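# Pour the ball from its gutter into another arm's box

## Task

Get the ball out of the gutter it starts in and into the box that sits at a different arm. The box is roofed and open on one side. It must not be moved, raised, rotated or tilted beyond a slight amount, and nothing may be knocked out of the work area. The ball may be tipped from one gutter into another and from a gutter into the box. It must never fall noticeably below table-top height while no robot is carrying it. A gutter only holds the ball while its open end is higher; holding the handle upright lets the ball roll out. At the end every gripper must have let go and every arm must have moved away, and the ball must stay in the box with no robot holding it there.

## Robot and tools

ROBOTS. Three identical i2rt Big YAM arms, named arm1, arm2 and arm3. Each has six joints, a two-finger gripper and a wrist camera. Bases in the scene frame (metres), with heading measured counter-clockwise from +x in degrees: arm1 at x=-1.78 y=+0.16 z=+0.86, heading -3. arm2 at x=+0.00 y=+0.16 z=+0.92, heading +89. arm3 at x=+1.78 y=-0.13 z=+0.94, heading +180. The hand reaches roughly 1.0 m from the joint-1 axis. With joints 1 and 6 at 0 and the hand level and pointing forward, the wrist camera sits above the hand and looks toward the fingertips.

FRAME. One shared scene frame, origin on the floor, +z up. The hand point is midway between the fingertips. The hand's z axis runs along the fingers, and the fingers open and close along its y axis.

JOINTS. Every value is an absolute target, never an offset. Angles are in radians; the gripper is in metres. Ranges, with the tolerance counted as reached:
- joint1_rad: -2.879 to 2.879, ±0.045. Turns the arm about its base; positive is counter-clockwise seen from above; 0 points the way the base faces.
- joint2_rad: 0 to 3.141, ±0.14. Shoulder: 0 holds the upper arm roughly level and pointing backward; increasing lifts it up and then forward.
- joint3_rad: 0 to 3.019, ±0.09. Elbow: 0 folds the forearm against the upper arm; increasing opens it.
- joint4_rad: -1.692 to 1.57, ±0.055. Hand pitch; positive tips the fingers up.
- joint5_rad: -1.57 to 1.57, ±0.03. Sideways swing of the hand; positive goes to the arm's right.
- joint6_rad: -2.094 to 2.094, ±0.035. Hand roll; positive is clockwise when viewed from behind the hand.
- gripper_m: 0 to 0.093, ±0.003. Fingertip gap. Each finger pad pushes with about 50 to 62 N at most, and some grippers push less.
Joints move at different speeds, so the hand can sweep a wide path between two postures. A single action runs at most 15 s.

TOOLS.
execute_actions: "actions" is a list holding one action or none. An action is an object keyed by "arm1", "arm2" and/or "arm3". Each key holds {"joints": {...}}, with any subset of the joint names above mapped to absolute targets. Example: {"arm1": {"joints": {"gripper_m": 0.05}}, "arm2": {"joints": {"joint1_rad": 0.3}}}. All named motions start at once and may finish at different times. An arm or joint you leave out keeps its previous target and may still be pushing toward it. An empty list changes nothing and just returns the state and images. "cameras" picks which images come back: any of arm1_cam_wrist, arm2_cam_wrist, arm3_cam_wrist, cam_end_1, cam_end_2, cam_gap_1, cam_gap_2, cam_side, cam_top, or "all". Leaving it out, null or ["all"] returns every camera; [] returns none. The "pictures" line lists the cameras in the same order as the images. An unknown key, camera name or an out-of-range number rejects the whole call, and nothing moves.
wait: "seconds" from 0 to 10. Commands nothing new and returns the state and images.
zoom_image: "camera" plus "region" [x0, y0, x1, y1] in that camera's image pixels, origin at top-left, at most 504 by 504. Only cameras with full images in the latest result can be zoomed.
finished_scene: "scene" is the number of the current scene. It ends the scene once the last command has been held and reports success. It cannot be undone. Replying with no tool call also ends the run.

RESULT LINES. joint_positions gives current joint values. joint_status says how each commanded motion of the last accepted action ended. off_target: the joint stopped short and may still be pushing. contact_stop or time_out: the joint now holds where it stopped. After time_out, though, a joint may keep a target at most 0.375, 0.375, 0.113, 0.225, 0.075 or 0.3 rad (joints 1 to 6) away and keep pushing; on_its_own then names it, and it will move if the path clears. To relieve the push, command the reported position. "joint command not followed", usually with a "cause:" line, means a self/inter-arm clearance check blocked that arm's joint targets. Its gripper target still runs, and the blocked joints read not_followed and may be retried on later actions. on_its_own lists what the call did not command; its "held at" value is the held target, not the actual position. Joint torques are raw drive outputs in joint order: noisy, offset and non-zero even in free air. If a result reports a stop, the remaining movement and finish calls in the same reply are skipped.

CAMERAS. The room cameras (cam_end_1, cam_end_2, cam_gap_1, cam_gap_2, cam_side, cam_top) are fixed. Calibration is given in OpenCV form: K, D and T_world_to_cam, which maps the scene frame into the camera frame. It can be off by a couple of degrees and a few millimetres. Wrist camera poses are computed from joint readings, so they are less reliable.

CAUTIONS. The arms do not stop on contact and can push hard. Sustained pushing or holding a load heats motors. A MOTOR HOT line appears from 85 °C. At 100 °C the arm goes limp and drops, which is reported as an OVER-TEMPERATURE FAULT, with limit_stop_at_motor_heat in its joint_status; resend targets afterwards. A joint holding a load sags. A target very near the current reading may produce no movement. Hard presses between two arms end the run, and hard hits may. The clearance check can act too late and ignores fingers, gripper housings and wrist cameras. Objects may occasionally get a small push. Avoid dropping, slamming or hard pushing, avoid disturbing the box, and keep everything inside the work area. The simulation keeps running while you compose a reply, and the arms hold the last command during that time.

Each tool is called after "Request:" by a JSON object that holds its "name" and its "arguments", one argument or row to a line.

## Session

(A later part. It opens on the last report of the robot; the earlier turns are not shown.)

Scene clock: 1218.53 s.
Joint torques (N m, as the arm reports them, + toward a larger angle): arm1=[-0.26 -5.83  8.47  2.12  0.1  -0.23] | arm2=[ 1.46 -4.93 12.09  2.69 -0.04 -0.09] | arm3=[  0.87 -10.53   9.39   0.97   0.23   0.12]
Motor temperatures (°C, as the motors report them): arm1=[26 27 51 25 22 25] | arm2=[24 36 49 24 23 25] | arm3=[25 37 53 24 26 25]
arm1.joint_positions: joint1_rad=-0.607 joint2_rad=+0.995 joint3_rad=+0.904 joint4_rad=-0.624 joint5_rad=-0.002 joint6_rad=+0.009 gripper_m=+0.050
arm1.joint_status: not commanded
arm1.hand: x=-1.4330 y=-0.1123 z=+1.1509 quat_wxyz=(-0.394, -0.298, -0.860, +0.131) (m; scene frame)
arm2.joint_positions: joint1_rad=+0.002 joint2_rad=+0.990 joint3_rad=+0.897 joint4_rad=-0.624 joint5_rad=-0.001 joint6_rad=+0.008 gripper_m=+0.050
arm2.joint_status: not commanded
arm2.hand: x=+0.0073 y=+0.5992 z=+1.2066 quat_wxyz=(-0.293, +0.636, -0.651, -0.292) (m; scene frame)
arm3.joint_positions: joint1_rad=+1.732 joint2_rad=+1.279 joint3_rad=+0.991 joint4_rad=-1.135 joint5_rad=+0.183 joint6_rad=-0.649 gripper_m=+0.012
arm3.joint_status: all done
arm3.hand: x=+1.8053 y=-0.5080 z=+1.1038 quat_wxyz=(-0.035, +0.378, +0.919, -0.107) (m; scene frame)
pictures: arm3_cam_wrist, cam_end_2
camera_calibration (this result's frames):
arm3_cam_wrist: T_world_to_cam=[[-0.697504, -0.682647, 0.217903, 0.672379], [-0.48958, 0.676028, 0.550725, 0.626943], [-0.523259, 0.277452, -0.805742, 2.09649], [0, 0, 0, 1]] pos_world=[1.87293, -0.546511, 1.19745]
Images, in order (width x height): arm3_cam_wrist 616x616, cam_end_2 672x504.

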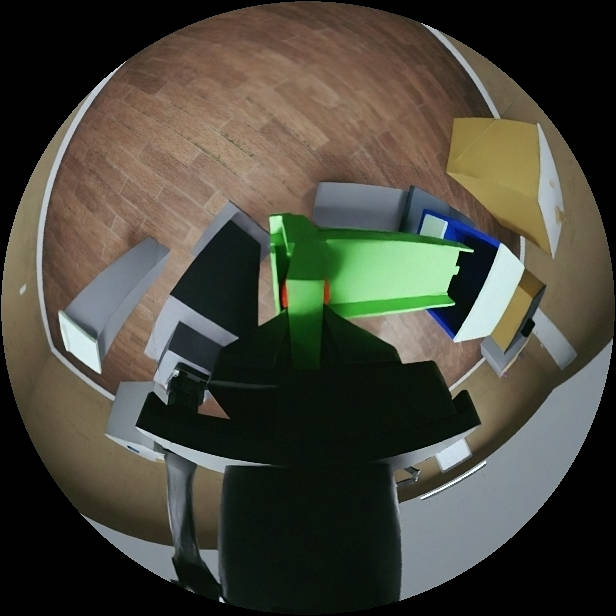

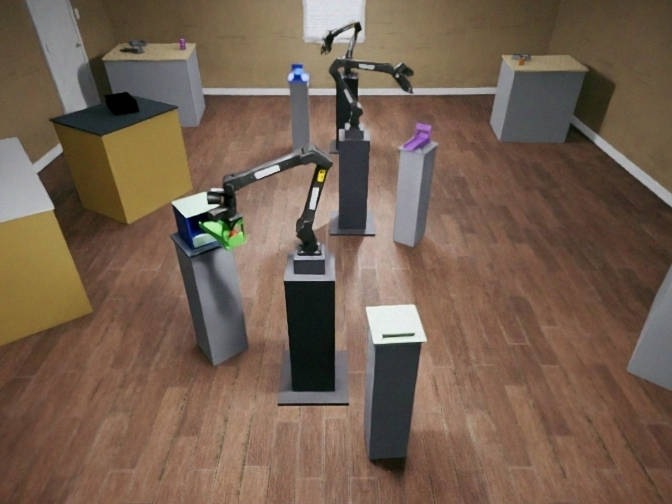

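Request:
{"name": "execute_actions", "arguments": {
  "actions": [
    {"arm3":{"joints":{"joint2_rad":1.292,"joint3_rad":0.885,"joint4_rad":-0.985}}}
  ],
  "cameras": ["arm3_cam_wrist","cam_end_2"]
}}

Scene clock: 1224.30 s.
Joint torques (N m, as the arm reports them, + toward a larger angle): arm1=[-0.19 -5.79  8.42  2.12  0.11 -0.22] | arm2=[ 1.51 -5.02 12.09  2.7  -0.03 -0.09] | arm3=[  1.55 -10.33   8.62   1.03   0.2    0.16]
Motor temperatures (°C, as the motors report them): arm1=[26 26 51 25 22 25] | arm2=[24 35 49 24 23 25] | arm3=[25 37 53 24 26 25]
arm1.joint_positions: joint1_rad=-0.607 joint2_rad=+0.995 joint3_rad=+0.904 joint4_rad=-0.624 joint5_rad=-0.002 joint6_rad=+0.009 gripper_m=+0.050
arm1.joint_status: not commanded
arm1.hand: x=-1.4330 y=-0.1123 z=+1.1509 quat_wxyz=(-0.394, -0.298, -0.860, +0.131) (m; scene frame)
arm2.joint_positions: joint1_rad=+0.002 joint2_rad=+0.990 joint3_rad=+0.897 joint4_rad=-0.624 joint5_rad=-0.001 joint6_rad=+0.008 gripper_m=+0.050
arm2.joint_status: not commanded
arm2.hand: x=+0.0073 y=+0.5992 z=+1.2066 quat_wxyz=(-0.293, +0.636, -0.651, -0.292) (m; scene frame)
arm3.joint_positions: joint1_rad=+1.732 joint2_rad=+1.298 joint3_rad=+0.867 joint4_rad=-0.999 joint5_rad=+0.183 joint6_rad=-0.649 gripper_m=+0.012
arm3.joint_status: all done
arm3.hand: x=+1.8039 y=-0.4942 z=+1.0530 quat_wxyz=(-0.037, +0.378, +0.919, -0.103) (m; scene frame)
pictures: arm3_cam_wrist, cam_end_2
camera_calibration (this result's frames):
arm3_cam_wrist: T_world_to_cam=[[-0.697226, -0.68439, 0.213274, 0.695322], [-0.489236, 0.67175, 0.556238, 0.636377], [-0.52395, 0.283483, -0.80319, 2.05258], [0, 0, 0, 1]] pos_world=[1.87159, -0.533486, 1.14634]
Images, in order (width x height): arm3_cam_wrist 616x616, cam_end_2 672x504.

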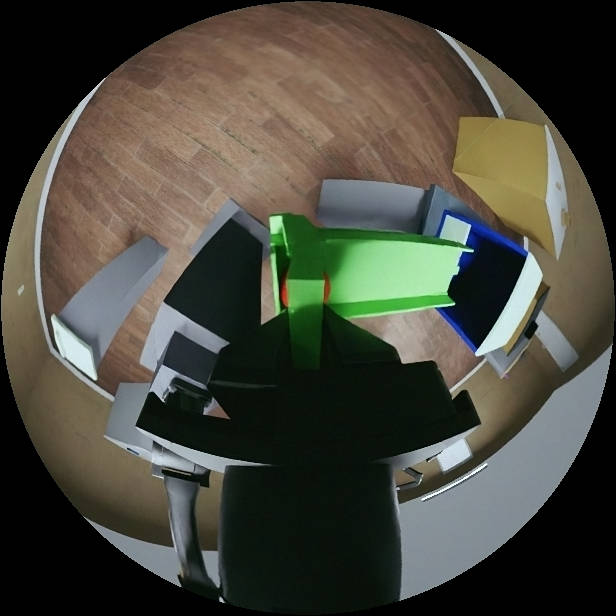

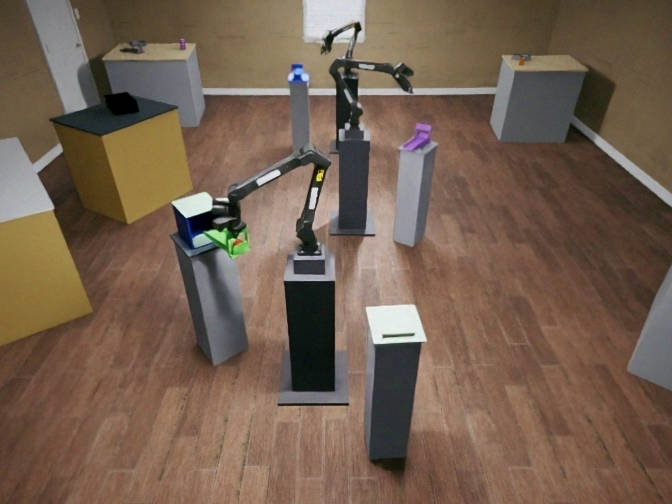

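Request:
{"name": "zoom_image", "arguments": {
  "camera": "arm3_cam_wrist",
  "region": [380, 170, 580, 370]
}}

Request:
{"name": "zoom_image", "arguments": {
  "camera": "cam_end_2",
  "region": [150, 170, 280, 280]
}}

Region (380, 170, 580, 370) of arm3_cam_wrist's 616x616 image, scaled by 2.520, with more detail than that image has.

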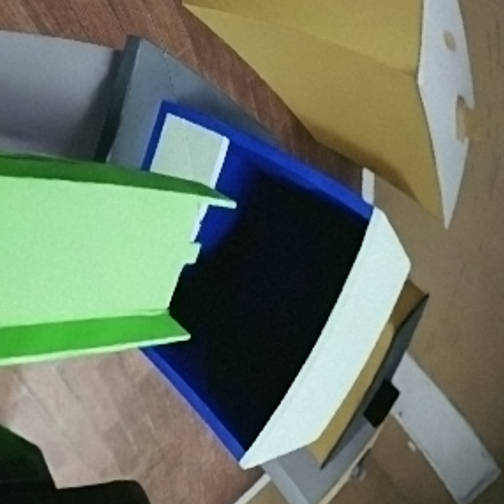

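Region (150, 170, 280, 280) of cam_end_2's 672x504 image, scaled by 3.877, with more detail than that image has; it fills the top 426 rows of this view, and the rest is white.

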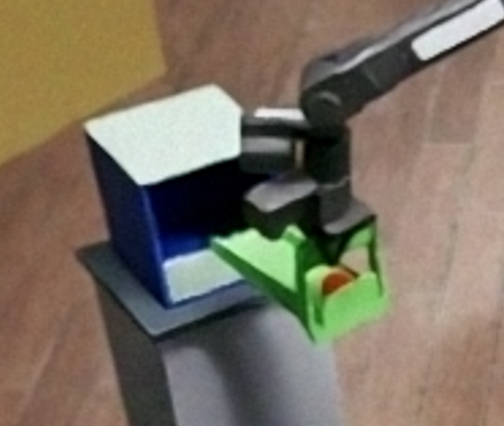

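Request:
{"name": "execute_actions", "arguments": {
  "actions": [
    {"arm3":{"joints":{"joint1_rad":1.605,"joint2_rad":1.46,"joint3_rad":1.052}}}
  ],
  "cameras": ["arm3_cam_wrist","cam_end_2"]
}}

Scene clock: 1274.97 s.
Joint torques (N m, as the arm reports them, + toward a larger angle): arm1=[-0.31 -5.83  8.47  2.09  0.1  -0.22] | arm2=[ 1.55 -4.95 12.08  2.67 -0.04 -0.09] | arm3=[  0.69 -12.9   10.95   0.67   0.22   0.14]
Motor temperatures (°C, as the motors report them): arm1=[26 26 51 25 22 25] | arm2=[24 35 49 24 23 25] | arm3=[25 36 52 24 26 25]
arm1.joint_positions: joint1_rad=-0.607 joint2_rad=+0.995 joint3_rad=+0.904 joint4_rad=-0.624 joint5_rad=-0.002 joint6_rad=+0.009 gripper_m=+0.050
arm1.joint_status: not commanded
arm1.hand: x=-1.4330 y=-0.1123 z=+1.1509 quat_wxyz=(-0.394, -0.298, -0.860, +0.131) (m; scene frame)
arm2.joint_positions: joint1_rad=+0.002 joint2_rad=+0.990 joint3_rad=+0.897 joint4_rad=-0.624 joint5_rad=-0.001 joint6_rad=+0.008 gripper_m=+0.050
arm2.joint_status: not commanded
arm2.hand: x=+0.0073 y=+0.5992 z=+1.2066 quat_wxyz=(-0.293, +0.636, -0.651, -0.292) (m; scene frame)
arm3.joint_positions: joint1_rad=+1.602 joint2_rad=+1.474 joint3_rad=+0.999 joint4_rad=-0.990 joint5_rad=+0.182 joint6_rad=-0.649 gripper_m=+0.012
arm3.joint_status: all done
arm3.hand: x=+1.7579 y=-0.5464 z=+1.0369 quat_wxyz=(-0.051, +0.436, +0.895, -0.085) (m; scene frame)
pictures: arm3_cam_wrist, cam_end_2
camera_calibration (this result's frames):
arm3_cam_wrist: T_world_to_cam=[[-0.779525, -0.5961, 0.192366, 0.845622], [-0.398497, 0.708911, 0.581932, 0.492021], [-0.483261, 0.376974, -0.790158, 1.99633], [0, 0, 0, 1]] pos_world=[1.82, -0.597288, 1.12843]
Images, in order (width x height): arm3_cam_wrist 616x616, cam_end_2 672x504.

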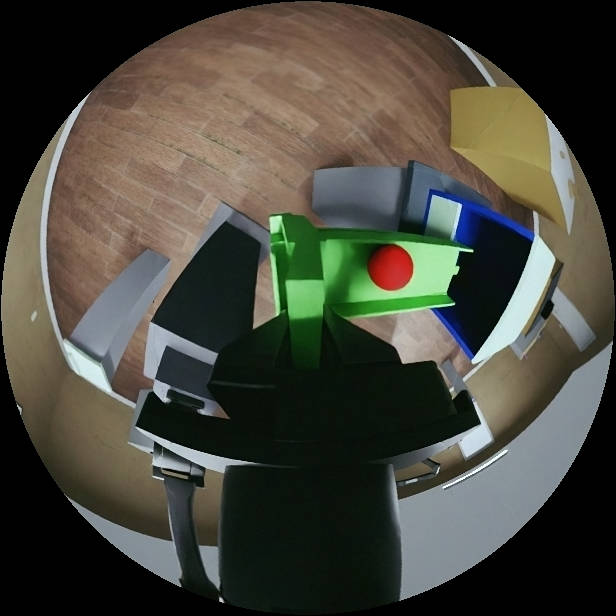

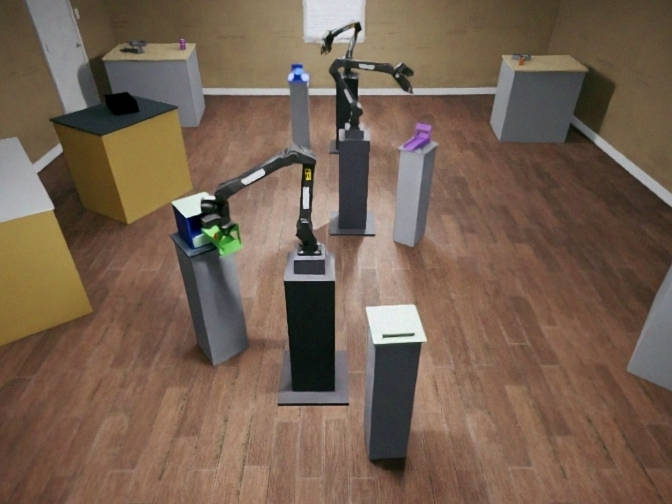

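Request:
{"name": "execute_actions", "arguments": {
  "actions": [
    {"arm3":{"joints":{"joint4_rad":-0.90}}}
  ],
  "cameras": ["arm3_cam_wrist","cam_end_2"]
}}

Scene clock: 1282.47 s.
Joint torques (N m, as the arm reports them, + toward a larger angle): arm1=[-0.32 -5.71  8.44  2.13  0.11 -0.22] | arm2=[ 1.52 -4.99 12.08  2.69 -0.04 -0.09] | arm3=[  0.85 -13.62  11.02   1.06   0.26   0.19]
Motor temperatures (°C, as the motors report them): arm1=[26 26 51 25 22 25] | arm2=[24 34 49 24 23 25] | arm3=[25 36 54 24 26 25]
arm1.joint_positions: joint1_rad=-0.607 joint2_rad=+0.995 joint3_rad=+0.904 joint4_rad=-0.624 joint5_rad=-0.002 joint6_rad=+0.009 gripper_m=+0.050
arm1.joint_status: not commanded
arm1.hand: x=-1.4330 y=-0.1123 z=+1.1509 quat_wxyz=(-0.394, -0.298, -0.860, +0.131) (m; scene frame)
arm2.joint_positions: joint1_rad=+0.002 joint2_rad=+0.990 joint3_rad=+0.897 joint4_rad=-0.624 joint5_rad=-0.001 joint6_rad=+0.008 gripper_m=+0.050
arm2.joint_status: not commanded
arm2.hand: x=+0.0073 y=+0.5992 z=+1.2066 quat_wxyz=(-0.293, +0.636, -0.651, -0.292) (m; scene frame)
arm3.joint_positions: joint1_rad=+1.602 joint2_rad=+1.474 joint3_rad=+0.999 joint4_rad=-0.917 joint5_rad=+0.182 joint6_rad=-0.649 gripper_m=+0.012
arm3.joint_status: all done
arm3.hand: x=+1.7583 y=-0.5640 z=+1.0394 quat_wxyz=(-0.035, +0.438, +0.891, -0.117) (m; scene frame)
pictures: arm3_cam_wrist, cam_end_2
camera_calibration (this result's frames):
arm3_cam_wrist: T_world_to_cam=[[-0.780467, -0.579765, 0.233974, 0.802587], [-0.398858, 0.749921, 0.527761, 0.583293], [-0.481439, 0.318578, -0.816532, 1.99642], [0, 0, 0, 1]] pos_world=[1.8202, -0.608127, 1.13452]
Images, in order (width x height): arm3_cam_wrist 616x616, cam_end_2 672x504.

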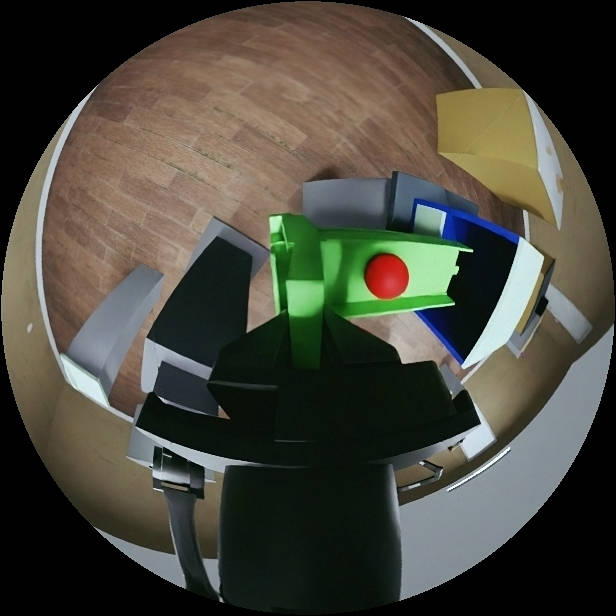

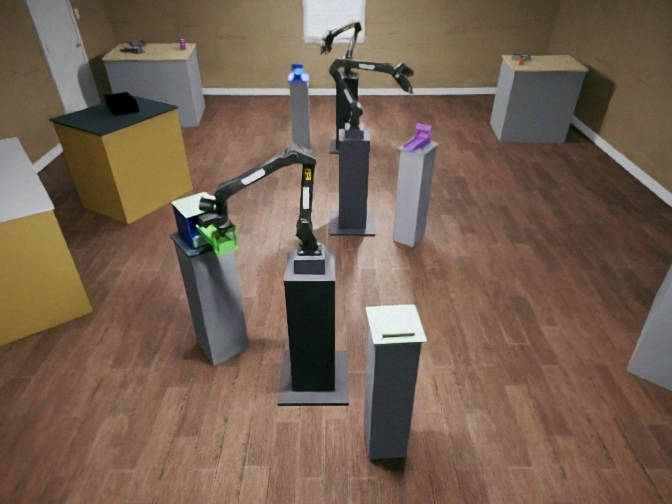

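Request:
{"name": "execute_actions", "arguments": {
  "actions": [
    {"arm3":{"joints":{"joint1_rad":1.49,"joint2_rad":1.64,"joint3_rad":1.225}}}
  ],
  "cameras": ["arm3_cam_wrist","cam_end_2"]
}}

Scene clock: 1297.23 s.
Joint torques (N m, as the arm reports them, + toward a larger angle): arm1=[-0.41 -5.77  8.44  2.12  0.11 -0.22] | arm2=[ 1.54 -4.93 12.08  2.69 -0.04 -0.09] | arm3=[  0.4  -17.76  10.99   0.77   0.2    0.2 ]
Motor temperatures (°C, as the motors report them): arm1=[26 26 51 25 22 25] | arm2=[24 34 49 24 23 25] | arm3=[25 36 56 24 26 25]
arm1.joint_positions: joint1_rad=-0.607 joint2_rad=+0.995 joint3_rad=+0.904 joint4_rad=-0.624 joint5_rad=-0.002 joint6_rad=+0.009 gripper_m=+0.050
arm1.joint_status: not commanded
arm1.hand: x=-1.4330 y=-0.1123 z=+1.1509 quat_wxyz=(-0.394, -0.298, -0.860, +0.131) (m; scene frame)
arm2.joint_positions: joint1_rad=+0.002 joint2_rad=+0.990 joint3_rad=+0.897 joint4_rad=-0.624 joint5_rad=-0.001 joint6_rad=+0.008 gripper_m=+0.050
arm2.joint_status: not commanded
arm2.hand: x=+0.0073 y=+0.5992 z=+1.2066 quat_wxyz=(-0.293, +0.636, -0.651, -0.292) (m; scene frame)
arm3.joint_positions: joint1_rad=+1.484 joint2_rad=+1.653 joint3_rad=+1.176 joint4_rad=-0.905 joint5_rad=+0.182 joint6_rad=-0.649 gripper_m=+0.012
arm3.joint_status: all done
arm3.hand: x=+1.7008 y=-0.6281 z=+1.0269 quat_wxyz=(-0.040, +0.490, +0.863, -0.119) (m; scene frame)
pictures: arm3_cam_wrist, cam_end_2
camera_calibration (this result's frames):
arm3_cam_wrist: T_world_to_cam=[[-0.843044, -0.481878, 0.238895, 0.886355], [-0.307263, 0.796057, 0.521424, 0.494758], [-0.441436, 0.36618, -0.819174, 1.94351], [0, 0, 0, 1]] pos_world=[1.75719, -0.678414, 1.12235]
Images, in order (width x height): arm3_cam_wrist 616x616, cam_end_2 672x504.

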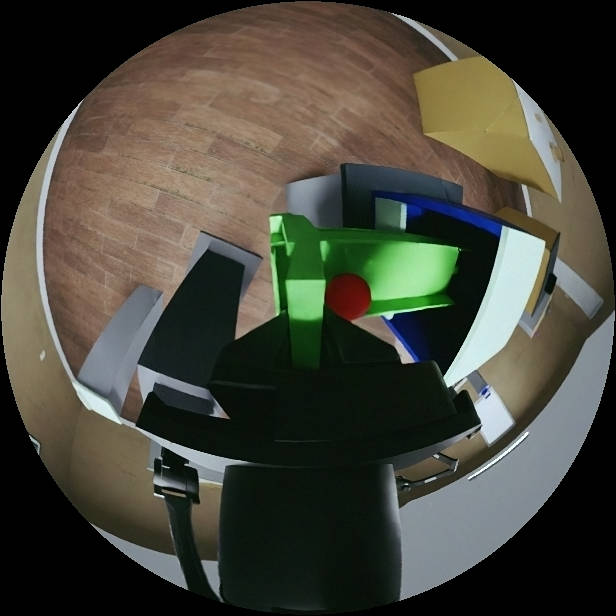

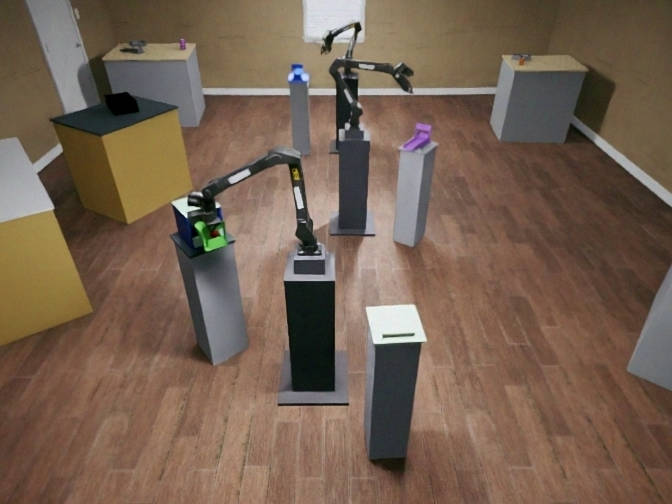

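Request:
{"name": "execute_actions", "arguments": {
  "actions": [
    {"arm3":{"joints":{"joint4_rad":-1.035,"joint5_rad":0.09}}}
  ],
  "cameras": ["arm3_cam_wrist","cam_end_2"]
}}

Request:
{"name": "wait", "arguments": {
  "seconds": 1.5
}}

Scene clock: 1321.30 s.
Joint torques (N m, as the arm reports them, + toward a larger angle): arm1=[-0.26 -5.8   8.45  2.1   0.11 -0.22] | arm2=[ 1.56 -4.86 12.07  2.7  -0.03 -0.09] | arm3=[  0.82 -16.75  10.17  -0.21  -0.33   0.15]
Motor temperatures (°C, as the motors report them): arm1=[26 26 51 25 22 25] | arm2=[24 34 49 24 23 25] | arm3=[25 37 56 24 26 25]
arm1.joint_positions: joint1_rad=-0.607 joint2_rad=+0.995 joint3_rad=+0.904 joint4_rad=-0.624 joint5_rad=-0.002 joint6_rad=+0.009 gripper_m=+0.050
arm1.joint_status: not commanded
arm1.hand: x=-1.4330 y=-0.1123 z=+1.1509 quat_wxyz=(-0.394, -0.298, -0.860, +0.131) (m; scene frame)
arm2.joint_positions: joint1_rad=+0.002 joint2_rad=+0.990 joint3_rad=+0.897 joint4_rad=-0.624 joint5_rad=-0.001 joint6_rad=+0.008 gripper_m=+0.050
arm2.joint_status: not commanded
arm2.hand: x=+0.0073 y=+0.5992 z=+1.2066 quat_wxyz=(-0.293, +0.636, -0.651, -0.292) (m; scene frame)
arm3.joint_positions: joint1_rad=+1.484 joint2_rad=+1.653 joint3_rad=+1.182 joint4_rad=-1.016 joint5_rad=+0.099 joint6_rad=-0.649 gripper_m=+0.012
arm3.joint_status: all done
arm3.hand: x=+1.7172 y=-0.6053 z=+1.0236 quat_wxyz=(-0.023, +0.487, +0.872, -0.055) (m; scene frame)
pictures: arm3_cam_wrist, cam_end_2
camera_calibration (this result's frames):
arm3_cam_wrist: T_world_to_cam=[[-0.853245, -0.509175, 0.112756, 1.04201], [-0.366481, 0.739242, 0.564989, 0.506065], [-0.371032, 0.440751, -0.817358, 1.86209], [0, 0, 0, 1]] pos_world=[1.76545, -0.664258, 1.11858]
Images, in order (width x height): arm3_cam_wrist 616x616, cam_end_2 672x504.

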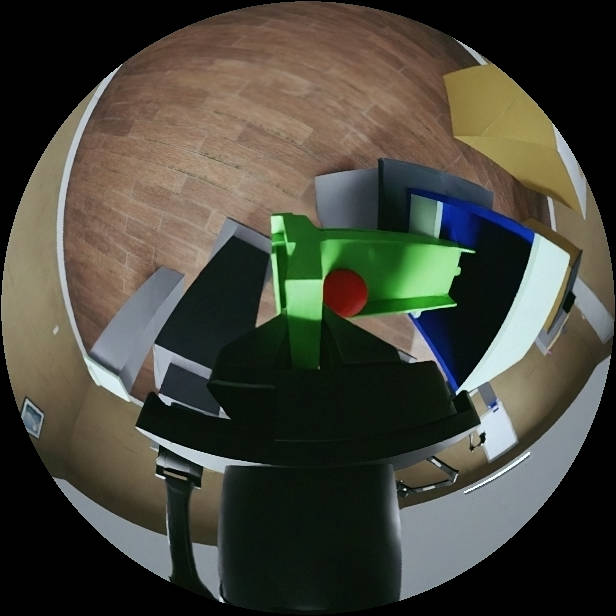

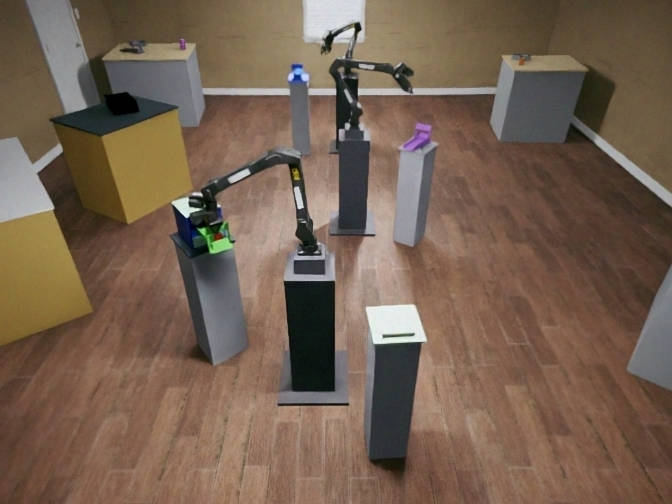

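Scene clock: 1322.80 s.
Joint torques (N m, as the arm reports them, + toward a larger angle): arm1=[-0.23 -5.97  8.46  2.11  0.11 -0.22] | arm2=[ 1.49 -4.95 12.09  2.7  -0.03 -0.09] | arm3=[  0.72 -17.39  10.18  -0.16  -0.29   0.19]
Motor temperatures (°C, as the motors report them): arm1=[26 26 51 25 22 25] | arm2=[24 34 49 24 23 25] | arm3=[25 37 56 24 26 25]
arm1.joint_positions: joint1_rad=-0.607 joint2_rad=+0.995 joint3_rad=+0.904 joint4_rad=-0.624 joint5_rad=-0.002 joint6_rad=+0.009 gripper_m=+0.050
arm1.joint_status: not commanded
arm1.hand: x=-1.4330 y=-0.1123 z=+1.1509 quat_wxyz=(-0.394, -0.298, -0.860, +0.131) (m; scene frame)
arm2.joint_positions: joint1_rad=+0.002 joint2_rad=+0.990 joint3_rad=+0.897 joint4_rad=-0.624 joint5_rad=-0.001 joint6_rad=+0.008 gripper_m=+0.050
arm2.joint_status: not commanded
arm2.hand: x=+0.0073 y=+0.5992 z=+1.2066 quat_wxyz=(-0.293, +0.636, -0.651, -0.292) (m; scene frame)
arm3.joint_positions: joint1_rad=+1.484 joint2_rad=+1.653 joint3_rad=+1.182 joint4_rad=-1.017 joint5_rad=+0.099 joint6_rad=-0.649 gripper_m=+0.012
arm3.joint_status: all done
arm3.hand: x=+1.7172 y=-0.6052 z=+1.0236 quat_wxyz=(-0.023, +0.487, +0.872, -0.054) (m; scene frame)
wait: 1.50 s; at rest by 0.27 s
pictures: arm1_cam_wrist, arm2_cam_wrist, arm3_cam_wrist, cam_end_1, cam_end_2, cam_gap_1, cam_gap_2, cam_side, cam_top
camera_calibration (this result's frames):
arm1_cam_wrist: T_world_to_cam=[[-0.618523, -0.785766, 0.000990816, -0.977607], [-0.762577, 0.599964, -0.241908, -0.740156], [0.189489, -0.150381, -0.970299, 1.49999], [0, 0, 0, 1]] pos_world=[-1.45333, -0.0985347, 1.27735]
arm2_cam_wrist: T_world_to_cam=[[0.999821, -0.0107968, -0.0155315, 0.0183265], [-0.0141595, -0.971634, -0.236066, 0.874351], [-0.0125422, 0.236243, -0.971613, 1.15579], [0, 0, 0, 1]] pos_world=[0.00855331, 0.576699, 1.32967]
arm3_cam_wrist: T_world_to_cam=[[-0.853247, -0.509222, 0.112532, 1.04227], [-0.366504, 0.739026, 0.565257, 0.505638], [-0.371005, 0.44106, -0.817203, 1.86203], [0, 0, 0, 1]] pos_world=[1.76546, -0.664201, 1.11856]
Images, in order (width x height): arm1_cam_wrist 616x616, arm2_cam_wrist 616x616, arm3_cam_wrist 616x616, cam_end_1 672x504, cam_end_2 672x504, cam_gap_1 672x504, cam_gap_2 672x504, cam_side 672x504, cam_top 672x504.

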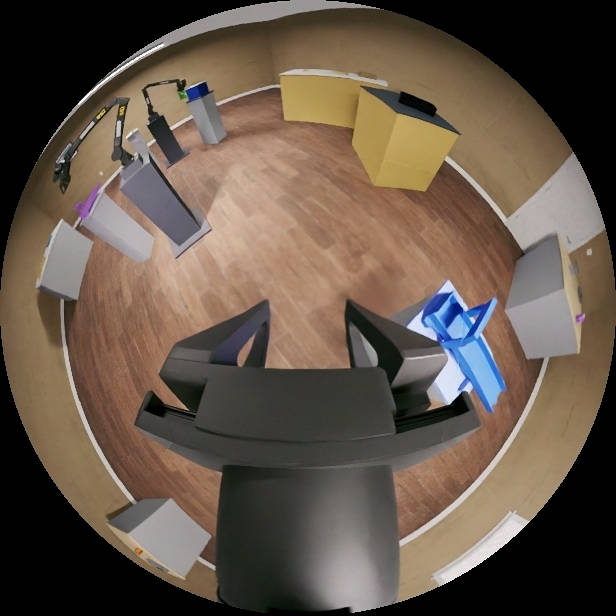

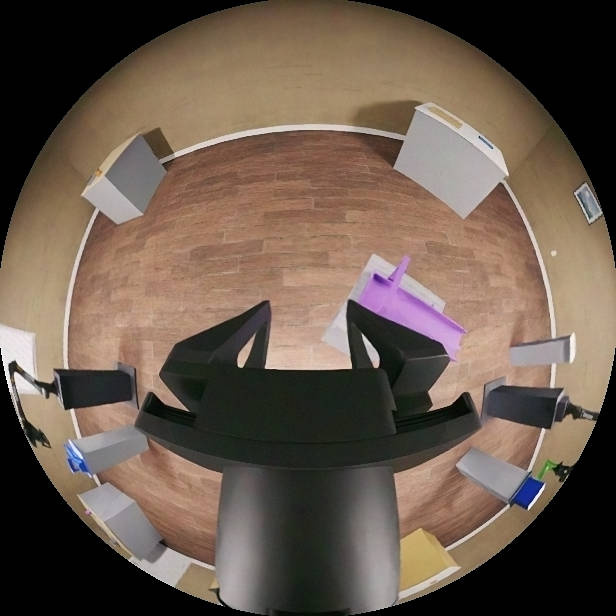

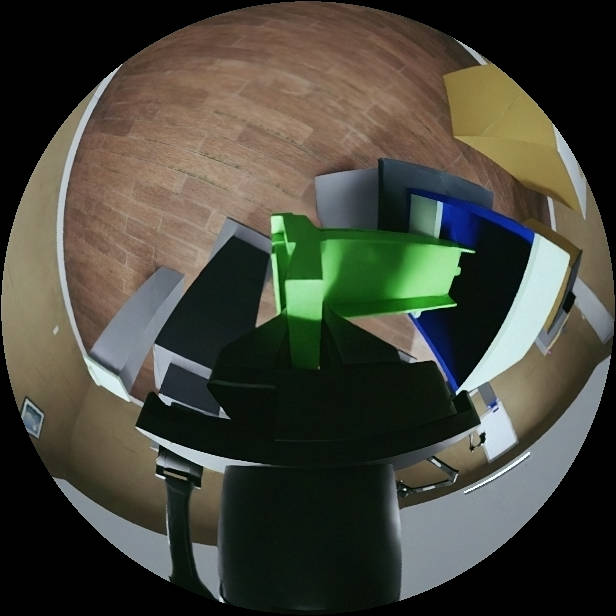

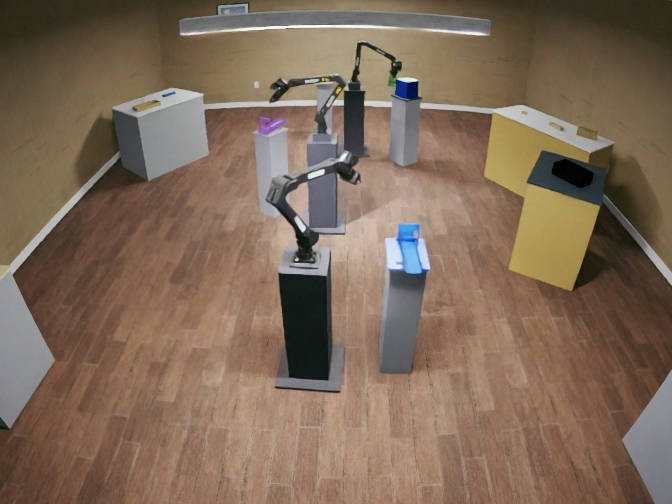

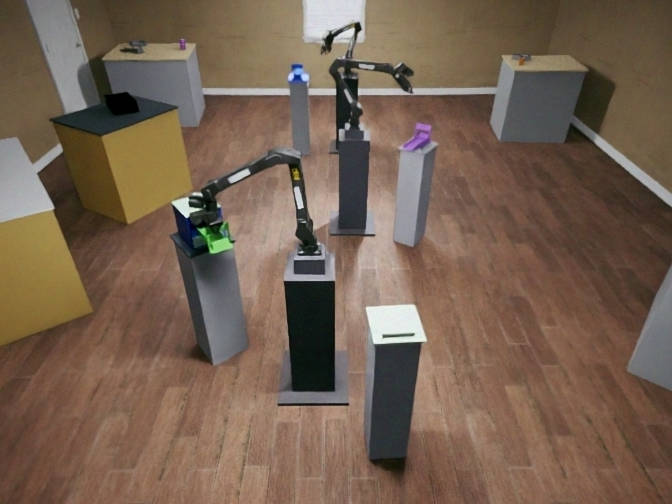

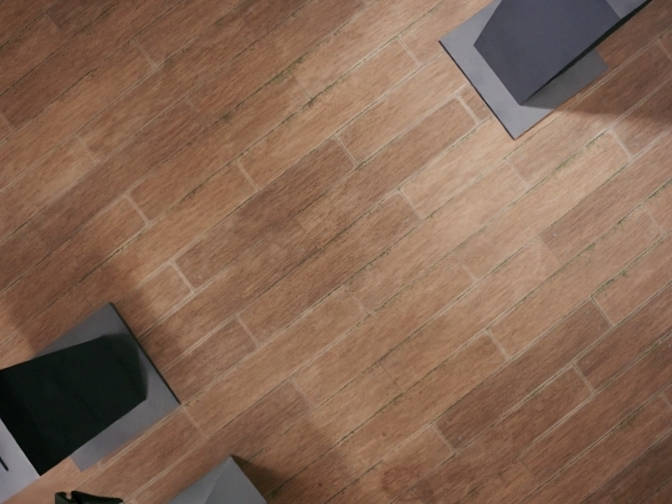

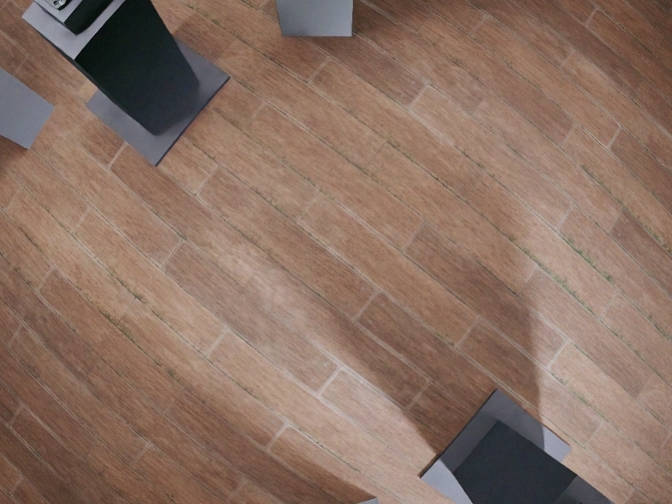

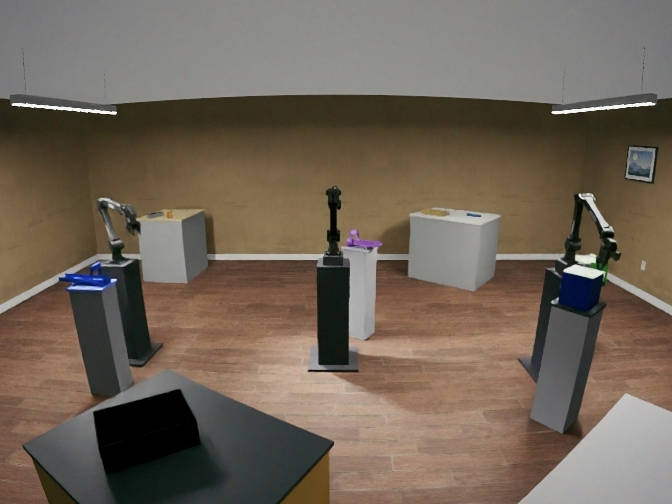

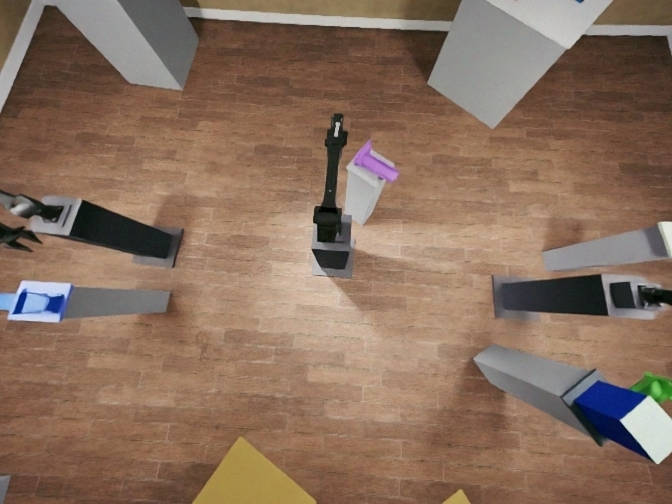

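Request:
{"name": "execute_actions", "arguments": {
  "actions": [
    {"arm3":{"joints":{"joint4_rad":-0.90,"joint5_rad":0.185}}}
  ],
  "cameras": ["arm3_cam_wrist"]
}}

Request:
{"name": "execute_actions", "arguments": {
  "actions": [
    {"arm3":{"joints":{"joint1_rad":1.61,"joint2_rad":1.465,"joint3_rad":1.03}}}
  ],
  "cameras": ["arm3_cam_wrist","cam_end_2"]
}}

Scene clock: 1331.53 s.
Joint torques (N m, as the arm reports them, + toward a larger angle): arm1=[-0.24 -5.79  8.47  2.12  0.11 -0.22] | arm2=[ 1.57 -4.96 12.09  2.68 -0.04 -0.09] | arm3=[  0.04 -16.58  10.39   0.91   0.38   0.14]
Motor temperatures (°C, as the motors report them): arm1=[26 26 51 25 22 25] | arm2=[24 34 49 24 23 25] | arm3=[25 37 56 24 26 25]
arm1.joint_positions: joint1_rad=-0.607 joint2_rad=+0.995 joint3_rad=+0.904 joint4_rad=-0.624 joint5_rad=-0.002 joint6_rad=+0.009 gripper_m=+0.050
arm1.joint_status: not commanded
arm1.hand: x=-1.4330 y=-0.1123 z=+1.1509 quat_wxyz=(-0.394, -0.298, -0.860, +0.131) (m; scene frame)
arm2.joint_positions: joint1_rad=+0.002 joint2_rad=+0.990 joint3_rad=+0.897 joint4_rad=-0.624 joint5_rad=-0.001 joint6_rad=+0.008 gripper_m=+0.050
arm2.joint_status: not commanded
arm2.hand: x=+0.0073 y=+0.5992 z=+1.2066 quat_wxyz=(-0.293, +0.636, -0.651, -0.292) (m; scene frame)
arm3.joint_positions: joint1_rad=+1.484 joint2_rad=+1.653 joint3_rad=+1.182 joint4_rad=-0.915 joint5_rad=+0.179 joint6_rad=-0.649 gripper_m=+0.012
arm3.joint_status: all done
arm3.hand: x=+1.7013 y=-0.6281 z=+1.0285 quat_wxyz=(-0.039, +0.490, +0.863, -0.116) (m; scene frame)
pictures: arm3_cam_wrist
camera_calibration (this result's frames):
arm3_cam_wrist: T_world_to_cam=[[-0.843746, -0.483079, 0.233938, 0.891933], [-0.309273, 0.793784, 0.523696, 0.493682], [-0.438683, 0.369515, -0.819156, 1.94246], [0, 0, 0, 1]] pos_world=[1.75737, -0.678773, 1.12398]
Images, in order (width x height): arm3_cam_wrist 616x616.

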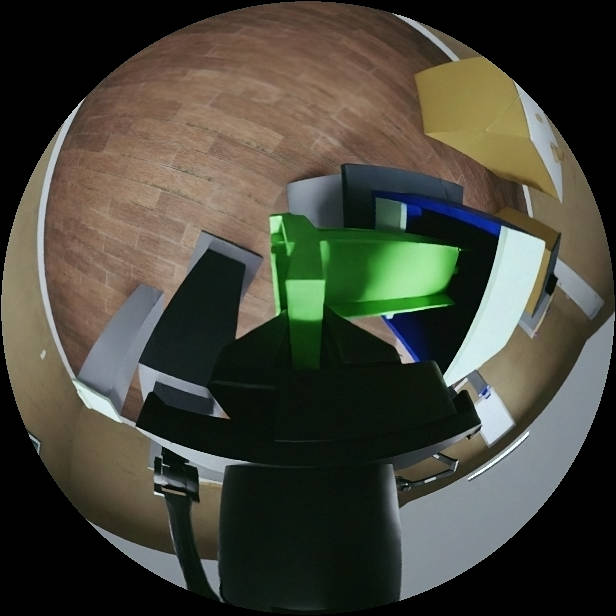

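Scene clock: 1332.50 s.
Joint torques (N m, as the arm reports them, + toward a larger angle): arm1=[-0.16 -5.73  8.45  2.11  0.11 -0.23] | arm2=[ 1.52 -4.99 12.08  2.69 -0.04 -0.09] | arm3=[ -0.5  -12.36   8.03   0.65   0.35   0.15]
Motor temperatures (°C, as the motors report them): arm1=[26 26 51 25 22 25] | arm2=[24 34 49 24 23 25] | arm3=[25 37 56 24 26 25]
arm1.joint_positions: joint1_rad=-0.607 joint2_rad=+0.995 joint3_rad=+0.904 joint4_rad=-0.624 joint5_rad=-0.002 joint6_rad=+0.009 gripper_m=+0.050
arm1.joint_status: not commanded
arm1.hand: x=-1.4330 y=-0.1123 z=+1.1509 quat_wxyz=(-0.394, -0.298, -0.860, +0.131) (m; scene frame)
arm2.joint_positions: joint1_rad=+0.002 joint2_rad=+0.990 joint3_rad=+0.897 joint4_rad=-0.624 joint5_rad=-0.001 joint6_rad=+0.008 gripper_m=+0.050
arm2.joint_status: not commanded
arm2.hand: x=+0.0073 y=+0.5992 z=+1.2066 quat_wxyz=(-0.293, +0.636, -0.651, -0.292) (m; scene frame)
arm3.joint_positions: joint1_rad=+1.620 joint2_rad=+1.473 joint3_rad=+1.022 joint4_rad=-0.906 joint5_rad=+0.180 joint6_rad=-0.649 gripper_m=+0.012
arm3.joint_status: all done
arm3.hand: x=+1.7670 y=-0.5762 z=+1.0492 quat_wxyz=(-0.025, +0.430, +0.893, -0.132) (m; scene frame)
pictures: arm3_cam_wrist, cam_end_2
camera_calibration (this result's frames):
arm3_cam_wrist: T_world_to_cam=[[-0.770822, -0.585243, 0.251641, 0.761282], [-0.413986, 0.760414, 0.500386, 0.652289], [-0.484199, 0.281533, -0.828427, 2.0085], [0, 0, 0, 1]] pos_world=[1.82936, -0.615933, 1.14593]
Images, in order (width x height): arm3_cam_wrist 616x616, cam_end_2 672x504.

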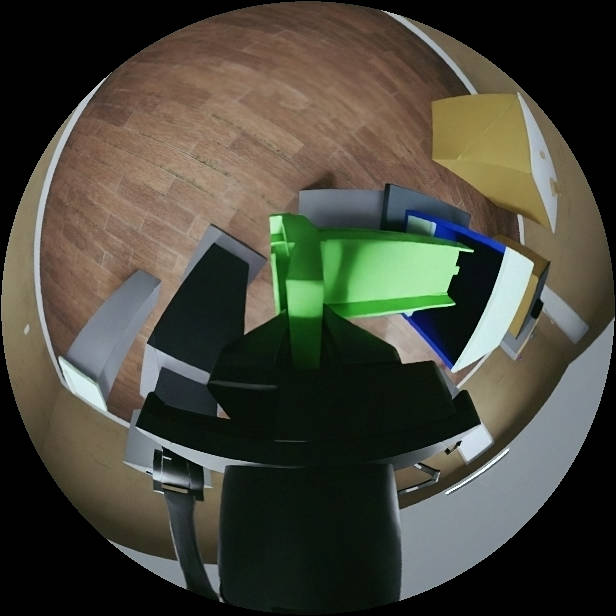

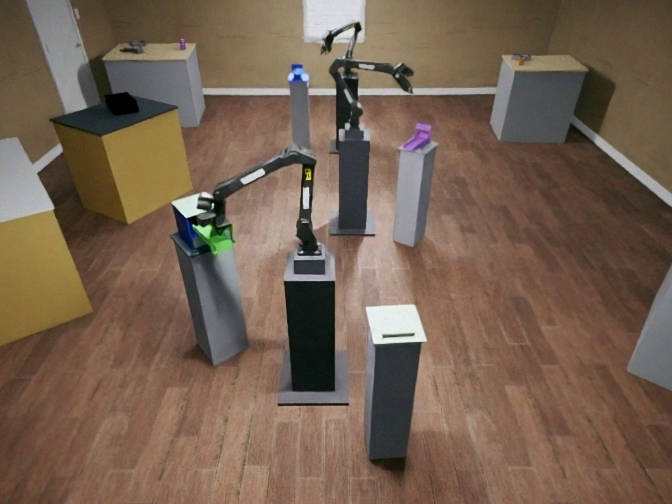

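Request:
{"name": "execute_actions", "arguments": {
  "actions": [
    {"arm3":{"joints":{"joint1_rad":1.78,"joint2_rad":1.29,"joint3_rad":0.88,"joint4_rad":-0.98}}}
  ],
  "cameras": []
}}

Request:
{"name": "execute_actions", "arguments": {
  "actions": [
    {"arm3":{"joints":{"joint2_rad":1.2,"joint3_rad":1.32,"joint4_rad":-1.4}}}
  ],
  "cameras": ["arm3_cam_wrist","cam_end_2"]
}}

Scene clock: 1349.00 s.
Joint torques (N m, as the arm reports them, + toward a larger angle): arm1=[-0.16 -5.71  8.45  2.1   0.11 -0.23] | arm2=[ 1.49 -4.94 12.07  2.69 -0.03 -0.09] | arm3=[ -0.39 -10.15   8.45   0.6    0.26   0.17]
Motor temperatures (°C, as the motors report them): arm1=[26 26 51 25 22 25] | arm2=[24 33 49 24 23 25] | arm3=[25 36 53 24 26 25]
arm1.joint_positions: joint1_rad=-0.607 joint2_rad=+0.995 joint3_rad=+0.904 joint4_rad=-0.624 joint5_rad=-0.002 joint6_rad=+0.009 gripper_m=+0.050
arm1.joint_status: not commanded
arm1.hand: x=-1.4330 y=-0.1123 z=+1.1509 quat_wxyz=(-0.394, -0.298, -0.860, +0.131) (m; scene frame)
arm2.joint_positions: joint1_rad=+0.002 joint2_rad=+0.990 joint3_rad=+0.897 joint4_rad=-0.624 joint5_rad=-0.001 joint6_rad=+0.008 gripper_m=+0.050
arm2.joint_status: not commanded
arm2.hand: x=+0.0073 y=+0.5992 z=+1.2066 quat_wxyz=(-0.293, +0.636, -0.651, -0.292) (m; scene frame)
arm3.joint_positions: joint1_rad=+1.786 joint2_rad=+1.297 joint3_rad=+0.865 joint4_rad=-0.980 joint5_rad=+0.180 joint6_rad=-0.649 gripper_m=+0.012
arm3.joint_status: all done
arm3.hand: x=+1.8247 y=-0.4961 z=+1.0536 quat_wxyz=(-0.028, +0.354, +0.928, -0.112) (m; scene frame)
pictures: none
No camera images: the call's "cameras" was empty. Leave "cameras" out to get every camera's image.

Scene clock: 1350.17 s.
Joint torques (N m, as the arm reports them, + toward a larger angle): arm1=[-0.31 -5.79  8.47  2.14  0.11 -0.22] | arm2=[ 1.54 -4.96 12.1   2.67 -0.04 -0.09] | arm3=[ -0.13 -11.08  11.72   0.77   0.25   0.13]
Motor temperatures (°C, as the motors report them): arm1=[26 26 51 25 22 25] | arm2=[24 33 49 24 23 25] | arm3=[25 36 54 24 26 25]
arm1.joint_positions: joint1_rad=-0.607 joint2_rad=+0.995 joint3_rad=+0.904 joint4_rad=-0.624 joint5_rad=-0.002 joint6_rad=+0.009 gripper_m=+0.050
arm1.joint_status: not commanded
arm1.hand: x=-1.4330 y=-0.1123 z=+1.1509 quat_wxyz=(-0.394, -0.298, -0.860, +0.131) (m; scene frame)
arm2.joint_positions: joint1_rad=+0.002 joint2_rad=+0.990 joint3_rad=+0.897 joint4_rad=-0.624 joint5_rad=-0.001 joint6_rad=+0.008 gripper_m=+0.050
arm2.joint_status: not commanded
arm2.hand: x=+0.0073 y=+0.5992 z=+1.2066 quat_wxyz=(-0.293, +0.636, -0.651, -0.292) (m; scene frame)
arm3.joint_positions: joint1_rad=+1.786 joint2_rad=+1.202 joint3_rad=+1.271 joint4_rad=-1.393 joint5_rad=+0.181 joint6_rad=-0.648 gripper_m=+0.012
arm3.joint_status: all done
arm3.hand: x=+1.8263 y=-0.5149 z=+1.2387 quat_wxyz=(-0.005, +0.357, +0.922, -0.148) (m; scene frame)
pictures: arm3_cam_wrist, cam_end_2
camera_calibration (this result's frames):
arm3_cam_wrist: T_world_to_cam=[[-0.666744, -0.694355, 0.270783, 0.525135], [-0.535672, 0.699082, 0.473646, 0.759139], [-0.518178, 0.17075, -0.838055, 2.19391], [0, 0, 0, 1]] pos_world=[1.89362, -0.54068, 1.33686]
Images, in order (width x height): arm3_cam_wrist 616x616, cam_end_2 672x504.

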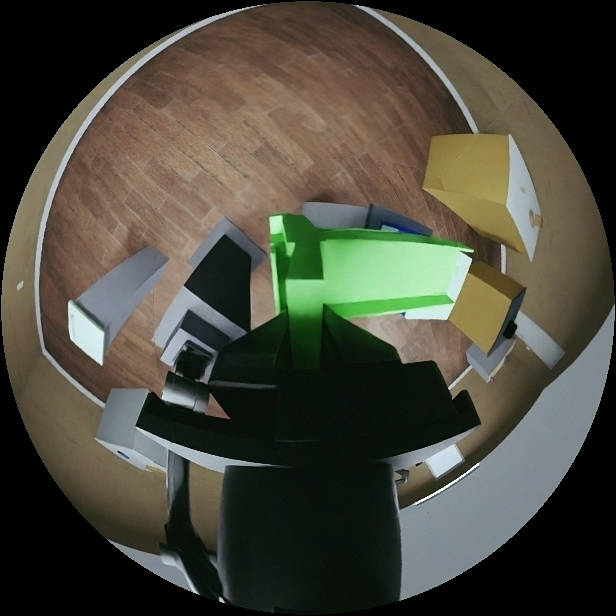

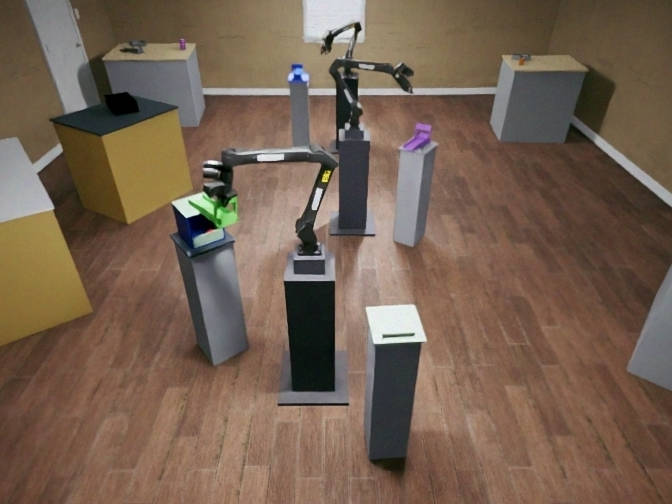

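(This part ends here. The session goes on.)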